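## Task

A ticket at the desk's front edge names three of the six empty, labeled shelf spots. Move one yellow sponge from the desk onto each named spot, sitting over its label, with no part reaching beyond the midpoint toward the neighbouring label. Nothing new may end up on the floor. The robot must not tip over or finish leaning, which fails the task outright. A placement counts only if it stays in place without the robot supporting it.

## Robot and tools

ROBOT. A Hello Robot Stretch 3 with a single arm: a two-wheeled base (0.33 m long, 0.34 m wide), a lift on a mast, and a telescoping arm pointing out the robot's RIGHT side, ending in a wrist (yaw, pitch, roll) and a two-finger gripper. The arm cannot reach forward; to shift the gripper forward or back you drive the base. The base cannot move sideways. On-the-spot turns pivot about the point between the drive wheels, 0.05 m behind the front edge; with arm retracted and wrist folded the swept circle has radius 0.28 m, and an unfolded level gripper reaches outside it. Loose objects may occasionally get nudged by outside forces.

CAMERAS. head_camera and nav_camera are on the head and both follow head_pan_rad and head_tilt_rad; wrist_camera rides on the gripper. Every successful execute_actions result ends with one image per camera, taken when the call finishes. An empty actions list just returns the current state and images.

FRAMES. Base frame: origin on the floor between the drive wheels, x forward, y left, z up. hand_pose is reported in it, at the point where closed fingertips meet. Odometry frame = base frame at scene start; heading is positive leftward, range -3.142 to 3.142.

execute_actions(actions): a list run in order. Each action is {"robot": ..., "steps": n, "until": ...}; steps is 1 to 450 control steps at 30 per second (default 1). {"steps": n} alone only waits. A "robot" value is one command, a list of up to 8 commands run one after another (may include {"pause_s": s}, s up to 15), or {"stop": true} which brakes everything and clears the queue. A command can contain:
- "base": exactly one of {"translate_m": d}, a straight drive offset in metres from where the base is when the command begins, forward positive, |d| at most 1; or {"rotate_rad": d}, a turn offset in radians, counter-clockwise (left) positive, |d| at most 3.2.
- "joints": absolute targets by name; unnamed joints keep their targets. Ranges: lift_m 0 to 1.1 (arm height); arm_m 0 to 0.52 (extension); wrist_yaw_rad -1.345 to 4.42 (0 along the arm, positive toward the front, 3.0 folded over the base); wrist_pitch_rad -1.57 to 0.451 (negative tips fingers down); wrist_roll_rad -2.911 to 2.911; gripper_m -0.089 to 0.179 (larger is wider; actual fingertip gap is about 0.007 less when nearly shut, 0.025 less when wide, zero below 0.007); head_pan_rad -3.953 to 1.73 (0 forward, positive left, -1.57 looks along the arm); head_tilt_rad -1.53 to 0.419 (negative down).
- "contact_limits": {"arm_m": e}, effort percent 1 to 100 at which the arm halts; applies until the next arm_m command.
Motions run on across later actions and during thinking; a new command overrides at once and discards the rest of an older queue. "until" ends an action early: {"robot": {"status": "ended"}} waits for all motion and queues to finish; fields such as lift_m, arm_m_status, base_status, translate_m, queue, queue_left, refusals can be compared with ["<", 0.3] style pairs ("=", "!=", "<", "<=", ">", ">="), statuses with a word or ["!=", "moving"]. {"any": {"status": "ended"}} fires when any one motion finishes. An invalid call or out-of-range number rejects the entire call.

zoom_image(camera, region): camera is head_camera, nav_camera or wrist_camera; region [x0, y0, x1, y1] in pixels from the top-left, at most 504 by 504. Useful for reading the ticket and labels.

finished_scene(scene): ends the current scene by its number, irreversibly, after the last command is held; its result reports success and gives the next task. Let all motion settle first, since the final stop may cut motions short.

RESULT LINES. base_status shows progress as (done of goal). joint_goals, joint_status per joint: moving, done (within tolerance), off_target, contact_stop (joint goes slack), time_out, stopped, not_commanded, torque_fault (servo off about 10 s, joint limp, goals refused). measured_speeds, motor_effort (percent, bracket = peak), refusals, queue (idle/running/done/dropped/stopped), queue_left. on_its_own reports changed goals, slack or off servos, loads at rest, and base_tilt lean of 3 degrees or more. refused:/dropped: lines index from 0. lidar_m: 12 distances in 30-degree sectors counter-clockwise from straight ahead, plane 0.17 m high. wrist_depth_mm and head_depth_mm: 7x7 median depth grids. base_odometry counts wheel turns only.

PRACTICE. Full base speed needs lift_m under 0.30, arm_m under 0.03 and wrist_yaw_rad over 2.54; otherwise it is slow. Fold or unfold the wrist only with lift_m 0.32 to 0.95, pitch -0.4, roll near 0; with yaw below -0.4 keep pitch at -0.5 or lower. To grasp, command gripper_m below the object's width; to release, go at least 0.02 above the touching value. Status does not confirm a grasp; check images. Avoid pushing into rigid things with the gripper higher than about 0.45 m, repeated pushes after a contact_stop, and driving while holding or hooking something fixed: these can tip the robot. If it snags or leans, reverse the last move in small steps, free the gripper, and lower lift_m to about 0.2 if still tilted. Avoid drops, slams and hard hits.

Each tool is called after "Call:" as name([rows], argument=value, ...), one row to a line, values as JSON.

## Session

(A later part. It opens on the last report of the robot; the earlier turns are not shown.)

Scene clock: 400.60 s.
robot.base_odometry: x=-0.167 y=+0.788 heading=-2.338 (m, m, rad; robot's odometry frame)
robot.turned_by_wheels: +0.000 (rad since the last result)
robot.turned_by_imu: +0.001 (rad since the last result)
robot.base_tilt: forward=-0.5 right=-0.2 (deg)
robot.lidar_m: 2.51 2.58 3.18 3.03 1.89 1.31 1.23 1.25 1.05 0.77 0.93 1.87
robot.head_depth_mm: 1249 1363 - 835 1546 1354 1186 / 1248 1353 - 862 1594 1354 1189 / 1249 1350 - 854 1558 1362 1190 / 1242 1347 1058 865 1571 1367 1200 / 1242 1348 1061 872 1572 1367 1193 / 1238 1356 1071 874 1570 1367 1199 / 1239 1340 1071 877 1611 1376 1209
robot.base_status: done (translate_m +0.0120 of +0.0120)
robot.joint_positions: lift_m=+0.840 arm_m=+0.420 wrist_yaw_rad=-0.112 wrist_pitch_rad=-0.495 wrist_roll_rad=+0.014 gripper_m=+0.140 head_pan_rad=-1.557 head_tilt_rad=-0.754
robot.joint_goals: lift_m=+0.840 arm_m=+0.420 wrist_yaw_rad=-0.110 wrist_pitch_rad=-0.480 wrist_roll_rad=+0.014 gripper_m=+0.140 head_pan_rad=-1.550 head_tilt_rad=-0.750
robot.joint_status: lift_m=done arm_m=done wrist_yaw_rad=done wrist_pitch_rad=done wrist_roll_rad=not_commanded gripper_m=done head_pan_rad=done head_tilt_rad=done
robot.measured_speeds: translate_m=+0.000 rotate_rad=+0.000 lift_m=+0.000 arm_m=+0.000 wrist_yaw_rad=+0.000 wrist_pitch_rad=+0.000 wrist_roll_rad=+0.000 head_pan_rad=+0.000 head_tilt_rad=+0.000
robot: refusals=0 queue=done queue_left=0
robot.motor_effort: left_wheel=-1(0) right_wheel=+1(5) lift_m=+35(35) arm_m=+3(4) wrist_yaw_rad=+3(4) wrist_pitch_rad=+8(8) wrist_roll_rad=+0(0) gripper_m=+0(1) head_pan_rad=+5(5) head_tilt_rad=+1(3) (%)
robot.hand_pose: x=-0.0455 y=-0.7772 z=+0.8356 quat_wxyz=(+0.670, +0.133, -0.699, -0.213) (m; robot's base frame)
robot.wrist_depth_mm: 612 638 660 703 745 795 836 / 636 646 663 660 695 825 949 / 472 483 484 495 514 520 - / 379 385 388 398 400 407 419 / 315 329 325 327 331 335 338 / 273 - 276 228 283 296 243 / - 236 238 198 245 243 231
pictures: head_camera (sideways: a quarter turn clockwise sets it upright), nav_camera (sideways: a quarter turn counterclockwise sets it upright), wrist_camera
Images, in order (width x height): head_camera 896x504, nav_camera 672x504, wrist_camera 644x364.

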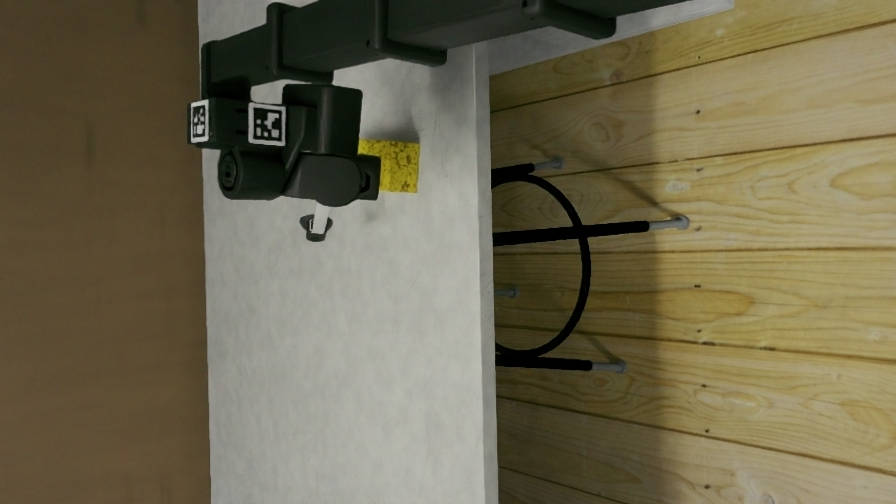

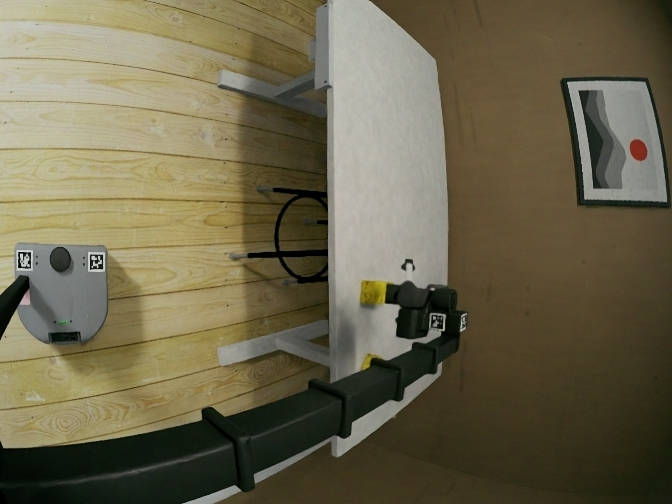

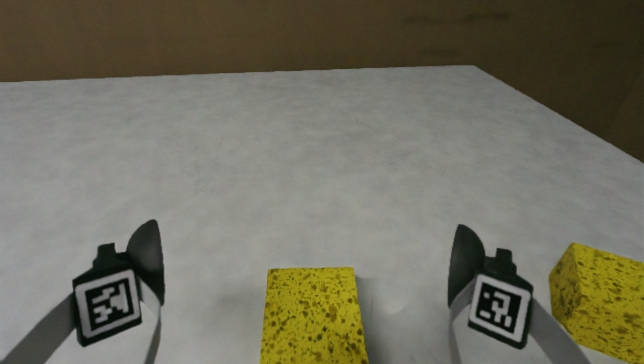

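Call:
execute_actions([
  {"robot":[{"joints":{"lift_m":0.751,"arm_m":0.426,"wrist_yaw_rad":-0.125,"gripper_m":0.12}},{"joints":{"gripper_m":0.028}},{"joints":{"lift_m":0.79}},{"joints":{"arm_m":0.0}}],"steps":450,"until":{"robot":{"arm_m":["<",0.08]}}},
  {"robot":{"base":{"rotate_rad":1.324},"joints":{"arm_m":0,"wrist_yaw_rad":2.62,"lift_m":0.29,"head_pan_rad":-1.57,"head_tilt_rad":-0.85}},"steps":450,"until":{"robot":{"status":"ended"}}},
])

Call:
execute_actions([
  {"robot":{"base":{"translate_m":1.0}},"steps":450,"until":{"robot":{"translate_m":[">",0.8]}}},
  {"robot":{"base":{"translate_m":1.0}},"steps":2},
  {"steps":450,"until":{"robot":{"translate_m":[">",0.8]}}},
  {"robot":{"base":{"translate_m":1.0}},"steps":450,"until":{"robot":{"status":"ended"}}},
  {"robot":{"base":{"rotate_rad":1.8}},"steps":450,"until":{"robot":{"rotate_rad":[">",1.64]}}},
  {"robot":{"joints":{"lift_m":0.58,"wrist_yaw_rad":0.02}},"steps":450,"until":{"robot":{"status":"ended"}}},
])

Scene clock: 422.80 s.
robot.base_odometry: x=-0.167 y=+0.788 heading=-1.014 (m, m, rad; robot's odometry frame)
robot.turned_by_wheels: +1.324 (rad since the last result)
robot.turned_by_imu: +1.319 (rad since the last result)
robot.base_tilt: forward=-0.5 right=-0.3 (deg)
robot.lidar_m: 3.10 2.77 1.48 1.23 1.22 1.37 1.05 0.77 1.21 2.52 2.51 2.83
robot.head_depth_mm: 2468 2534 2080 1747 1490 1298 1157 / 2550 2657 2099 1749 1486 1309 1155 / 2470 2666 2119 1756 1504 1307 1164 / 2388 2583 2130 1761 1493 1308 1169 / 2322 2537 2135 1764 1502 1311 1162 / 2267 2505 2134 1769 1520 1312 1167 / 2212 2438 2161 1766 1509 1329 1172
robot.base_status: done (rotate_rad +1.3239 of +1.3240)
robot.joint_positions: lift_m=+0.290 arm_m=+0.002 wrist_yaw_rad=+2.617 wrist_pitch_rad=-0.496 wrist_roll_rad=+0.014 gripper_m=+0.029 head_pan_rad=-1.563 head_tilt_rad=-0.839
robot.joint_goals: lift_m=+0.290 arm_m=+0.000 wrist_yaw_rad=+2.620 wrist_pitch_rad=-0.480 wrist_roll_rad=+0.014 gripper_m=+0.028 head_pan_rad=-1.570 head_tilt_rad=-0.850
robot.joint_status: lift_m=done arm_m=done wrist_yaw_rad=done wrist_pitch_rad=done wrist_roll_rad=not_commanded gripper_m=done head_pan_rad=done head_tilt_rad=done
robot.measured_speeds: translate_m=+0.000 rotate_rad=+0.000 lift_m=+0.000 arm_m=+0.000 wrist_yaw_rad=+0.000 wrist_pitch_rad=+0.000 wrist_roll_rad=+0.000 head_pan_rad=+0.000 head_tilt_rad=+0.000
robot: refusals=0 queue=done queue_left=0
robot.motor_effort: left_wheel=-1(5) right_wheel=+1(4) lift_m=+29(37) arm_m=-3(4) wrist_yaw_rad=+4(4) wrist_pitch_rad=+8(8) wrist_roll_rad=+0(0) gripper_m=-15(90) head_pan_rad=-4(7) head_tilt_rad=-5(15) (%)
robot.hand_pose: x=+0.0859 y=+0.0384 z=+0.2857 quat_wxyz=(+0.346, +0.711, -0.012, +0.612) (m; robot's base frame)
robot.wrist_depth_mm: 950 - - - - - - / 995 - - - - - - / 795 815 821 836 859 886 907 / 645 661 640 175 682 690 704 / 546 547 154 145 574 569 586 / 479 478 124 125 129 488 496 / - - 108 109 398 419 426
pictures: head_camera (sideways: a quarter turn clockwise sets it upright), nav_camera (sideways: a quarter turn counterclockwise sets it upright), wrist_camera
Images, in order (width x height): head_camera 896x504, nav_camera 672x504, wrist_camera 644x364.

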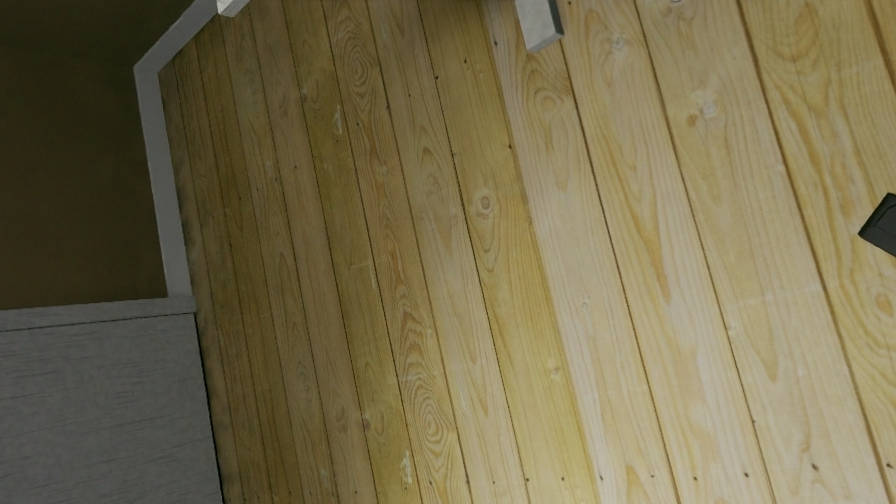

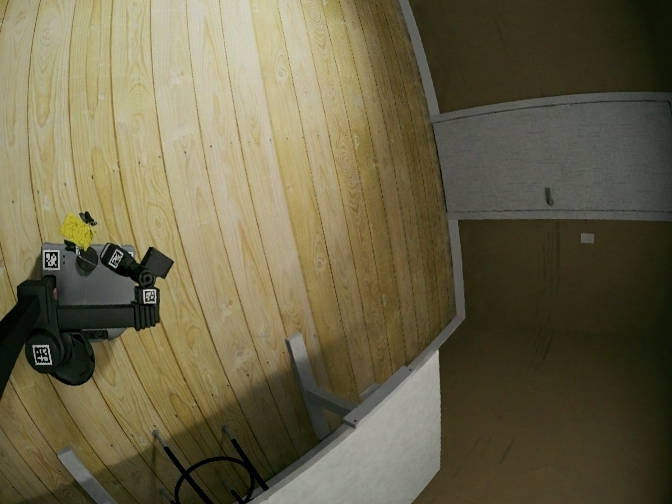

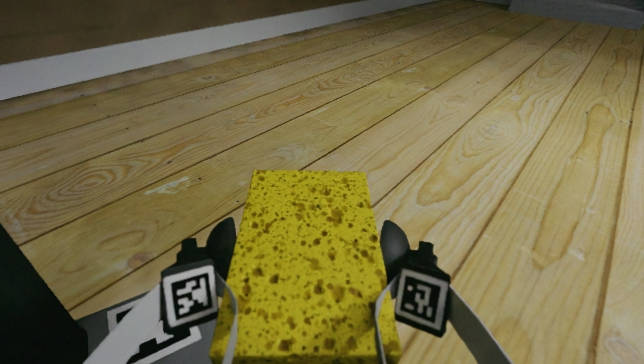

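Scene clock: 438.23 s.
robot.base_odometry: x=+1.214 y=-1.428 heading=+0.786 (m, m, rad; robot's odometry frame)
robot.turned_by_wheels: +1.800 (rad since the last result)
robot.turned_by_imu: +1.791 (rad since the last result)
robot.base_tilt: forward=-0.5 right=-0.3 (deg)
robot.lidar_m: 1.53 2.08 2.65 3.35 2.67 1.83 1.25 0.85 0.86 0.60 0.55 0.86
robot.head_depth_mm: 600 814 951 1031 1288 1251 1187 / 605 814 949 1036 1298 1242 1194 / 611 810 949 1042 953 736 - / 616 806 943 1042 1303 1252 1167 / 619 796 899 1001 989 1264 1164 / 567 537 677 1198 1426 1309 1167 / 725 858 998 1191 1435 1320 1174
robot.base_status: done (rotate_rad +1.7999 of +1.8000)
robot.joint_positions: lift_m=+0.580 arm_m=+0.002 wrist_yaw_rad=+0.023 wrist_pitch_rad=-0.496 wrist_roll_rad=+0.014 gripper_m=+0.029 head_pan_rad=-1.563 head_tilt_rad=-0.840
robot.joint_goals: lift_m=+0.580 arm_m=+0.000 wrist_yaw_rad=+0.020 wrist_pitch_rad=-0.480 wrist_roll_rad=+0.014 gripper_m=+0.028 head_pan_rad=-1.570 head_tilt_rad=-0.850
robot.joint_status: lift_m=done arm_m=done wrist_yaw_rad=done wrist_pitch_rad=done wrist_roll_rad=not_commanded gripper_m=done head_pan_rad=done head_tilt_rad=done
robot.measured_speeds: translate_m=+0.000 rotate_rad=+0.000 lift_m=+0.000 arm_m=+0.000 wrist_yaw_rad=+0.000 wrist_pitch_rad=+0.000 wrist_roll_rad=+0.000 head_pan_rad=+0.000 head_tilt_rad=+0.000
robot: refusals=0 queue=done queue_left=0
robot.motor_effort: left_wheel=-1(6) right_wheel=+1(7) lift_m=+35(39) arm_m=-3(3) wrist_yaw_rad=-2(4) wrist_pitch_rad=+9(9) wrist_roll_rad=+0(0) gripper_m=-15(15) head_pan_rad=-4(4) head_tilt_rad=-5(5) (%)
robot.hand_pose: x=-0.0166 y=-0.3604 z=+0.5753 quat_wxyz=(+0.683, +0.181, -0.688, -0.167) (m; robot's base frame)
robot.wrist_depth_mm: 519 316 503 515 519 530 550 / 577 346 504 529 535 513 565 / 627 354 381 386 391 380 413 / 694 679 460 174 719 729 633 / 773 787 155 145 770 786 667 / 782 808 124 125 129 710 660 / 689 679 111 109 608 640 664
pictures: head_camera (sideways: a quarter turn clockwise sets it upright), nav_camera (sideways: a quarter turn counterclockwise sets it upright), wrist_camera
Images, in order (width x height): head_camera 896x504, nav_camera 672x504, wrist_camera 644x364.

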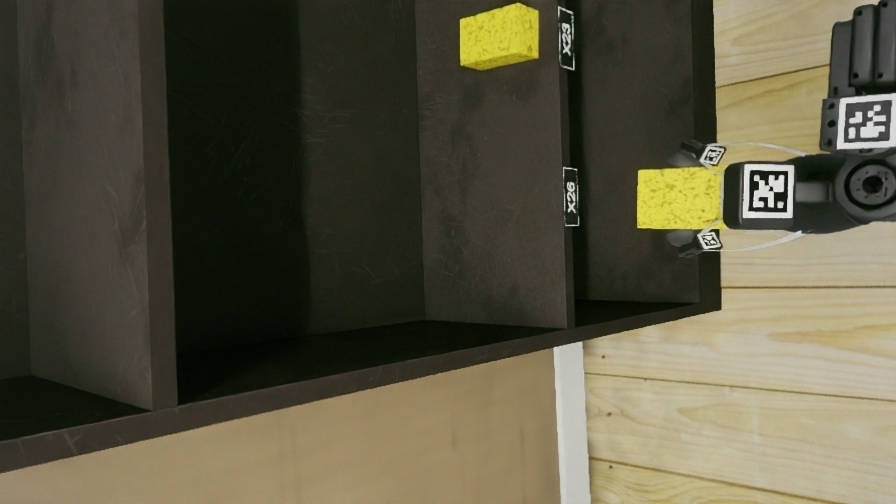

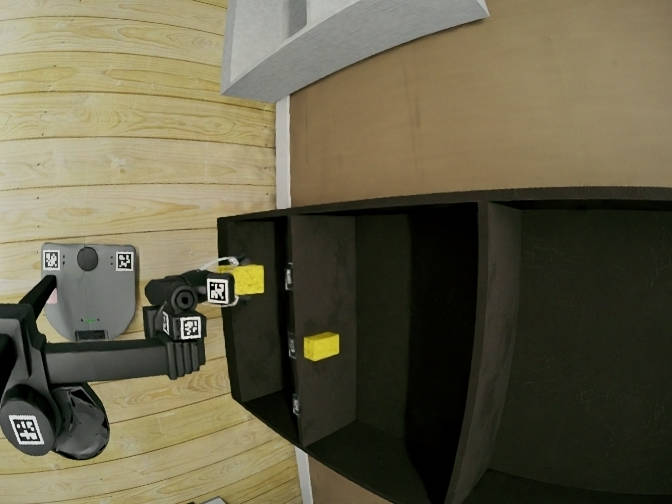

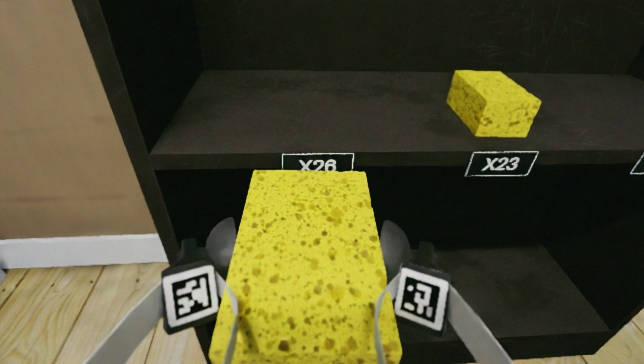

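Call:
execute_actions([
  {"robot":[{"joints":{"arm_m":0.3,"head_pan_rad":-0.55,"head_tilt_rad":-0.5}},{"joints":{"lift_m":0.547}},{"joints":{"gripper_m":0.12}},{"joints":{"lift_m":0.56,"arm_m":0.05}}],"steps":450,"until":{"robot":{"status":"ended"}}},
])

Scene clock: 451.60 s.
robot.base_odometry: x=+1.214 y=-1.428 heading=+0.786 (m, m, rad; robot's odometry frame)
robot.turned_by_wheels: +0.000 (rad since the last result)
robot.turned_by_imu: +0.002 (rad since the last result)
robot.base_tilt: forward=-0.5 right=-0.3 (deg)
robot.lidar_m: 1.53 2.08 2.66 3.37 2.67 1.83 1.25 0.85 0.86 0.60 0.55 0.86
robot.head_depth_mm: 930 984 995 1090 1198 1296 1323 / 1025 1086 922 1018 1143 1324 1357 / 1152 1215 897 951 1052 1202 1301 / 1295 1360 1408 1447 1704 1502 1354 / 1506 1527 1610 1463 1855 1599 1362 / 1768 1823 1528 1696 1852 1648 1362 / 1814 1928 2075 2248 2063 1657 1363
robot.base_status: done (rotate_rad +1.8000 of +1.8000)
robot.joint_positions: lift_m=+0.560 arm_m=+0.050 wrist_yaw_rad=+0.022 wrist_pitch_rad=-0.494 wrist_roll_rad=+0.014 gripper_m=+0.120 head_pan_rad=-0.557 head_tilt_rad=-0.507
robot.joint_goals: lift_m=+0.560 arm_m=+0.050 wrist_yaw_rad=+0.020 wrist_pitch_rad=-0.480 wrist_roll_rad=+0.014 gripper_m=+0.120 head_pan_rad=-0.550 head_tilt_rad=-0.500
robot.joint_status: lift_m=done arm_m=done wrist_yaw_rad=done wrist_pitch_rad=done wrist_roll_rad=not_commanded gripper_m=done head_pan_rad=done head_tilt_rad=done
robot.measured_speeds: translate_m=+0.000 rotate_rad=+0.000 lift_m=+0.000 arm_m=+0.000 wrist_yaw_rad=+0.000 wrist_pitch_rad=+0.000 wrist_roll_rad=+0.000 head_pan_rad=+0.000 head_tilt_rad=+0.000
robot: refusals=0 queue=done queue_left=0
robot.motor_effort: left_wheel=+0(0) right_wheel=+0(2) lift_m=+35(37) arm_m=-4(4) wrist_yaw_rad=-2(3) wrist_pitch_rad=+7(8) wrist_roll_rad=+0(0) gripper_m=+0(80) head_pan_rad=+5(59) head_tilt_rad=+4(28) (%)
robot.hand_pose: x=-0.0168 y=-0.4095 z=+0.5559 quat_wxyz=(+0.683, +0.179, -0.688, -0.167) (m; robot's base frame)
robot.wrist_depth_mm: 227 323 460 471 477 488 499 / 374 322 460 371 483 404 510 / 574 303 336 326 349 325 349 / 645 295 471 309 653 326 588 / 714 400 668 716 732 747 650 / 757 - 639 678 677 706 648 / 665 656 565 593 589 581 603
pictures: head_camera (sideways: a quarter turn clockwise sets it upright), nav_camera (sideways: a quarter turn counterclockwise sets it upright), wrist_camera
Images, in order (width x height): head_camera 896x504, nav_camera 672x504, wrist_camera 644x364.

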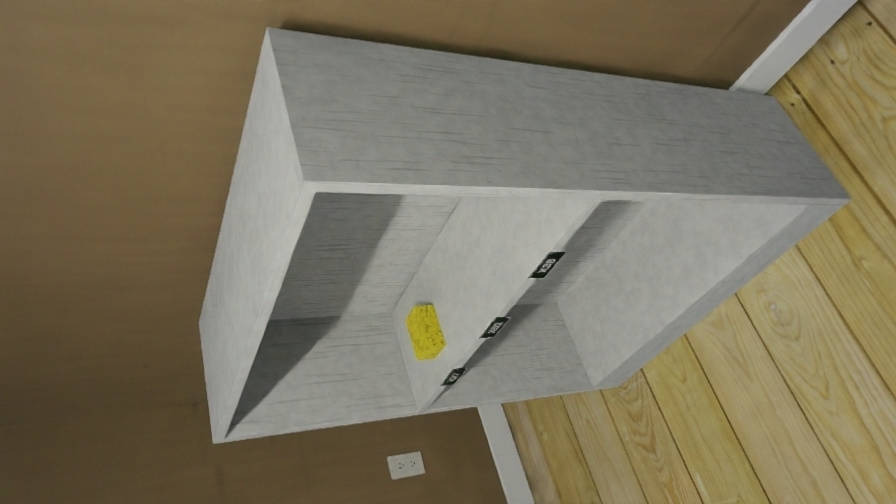

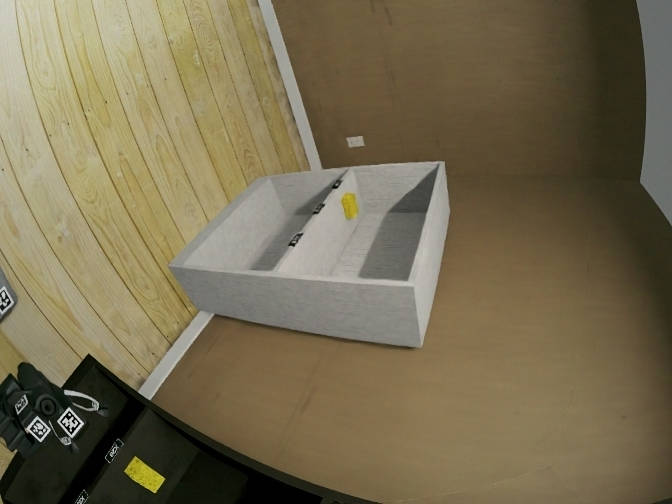

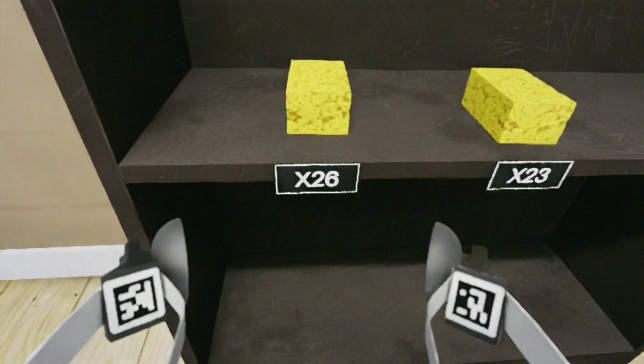

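Call:
finished_scene(scene=1)

The scene is finished: the task was done.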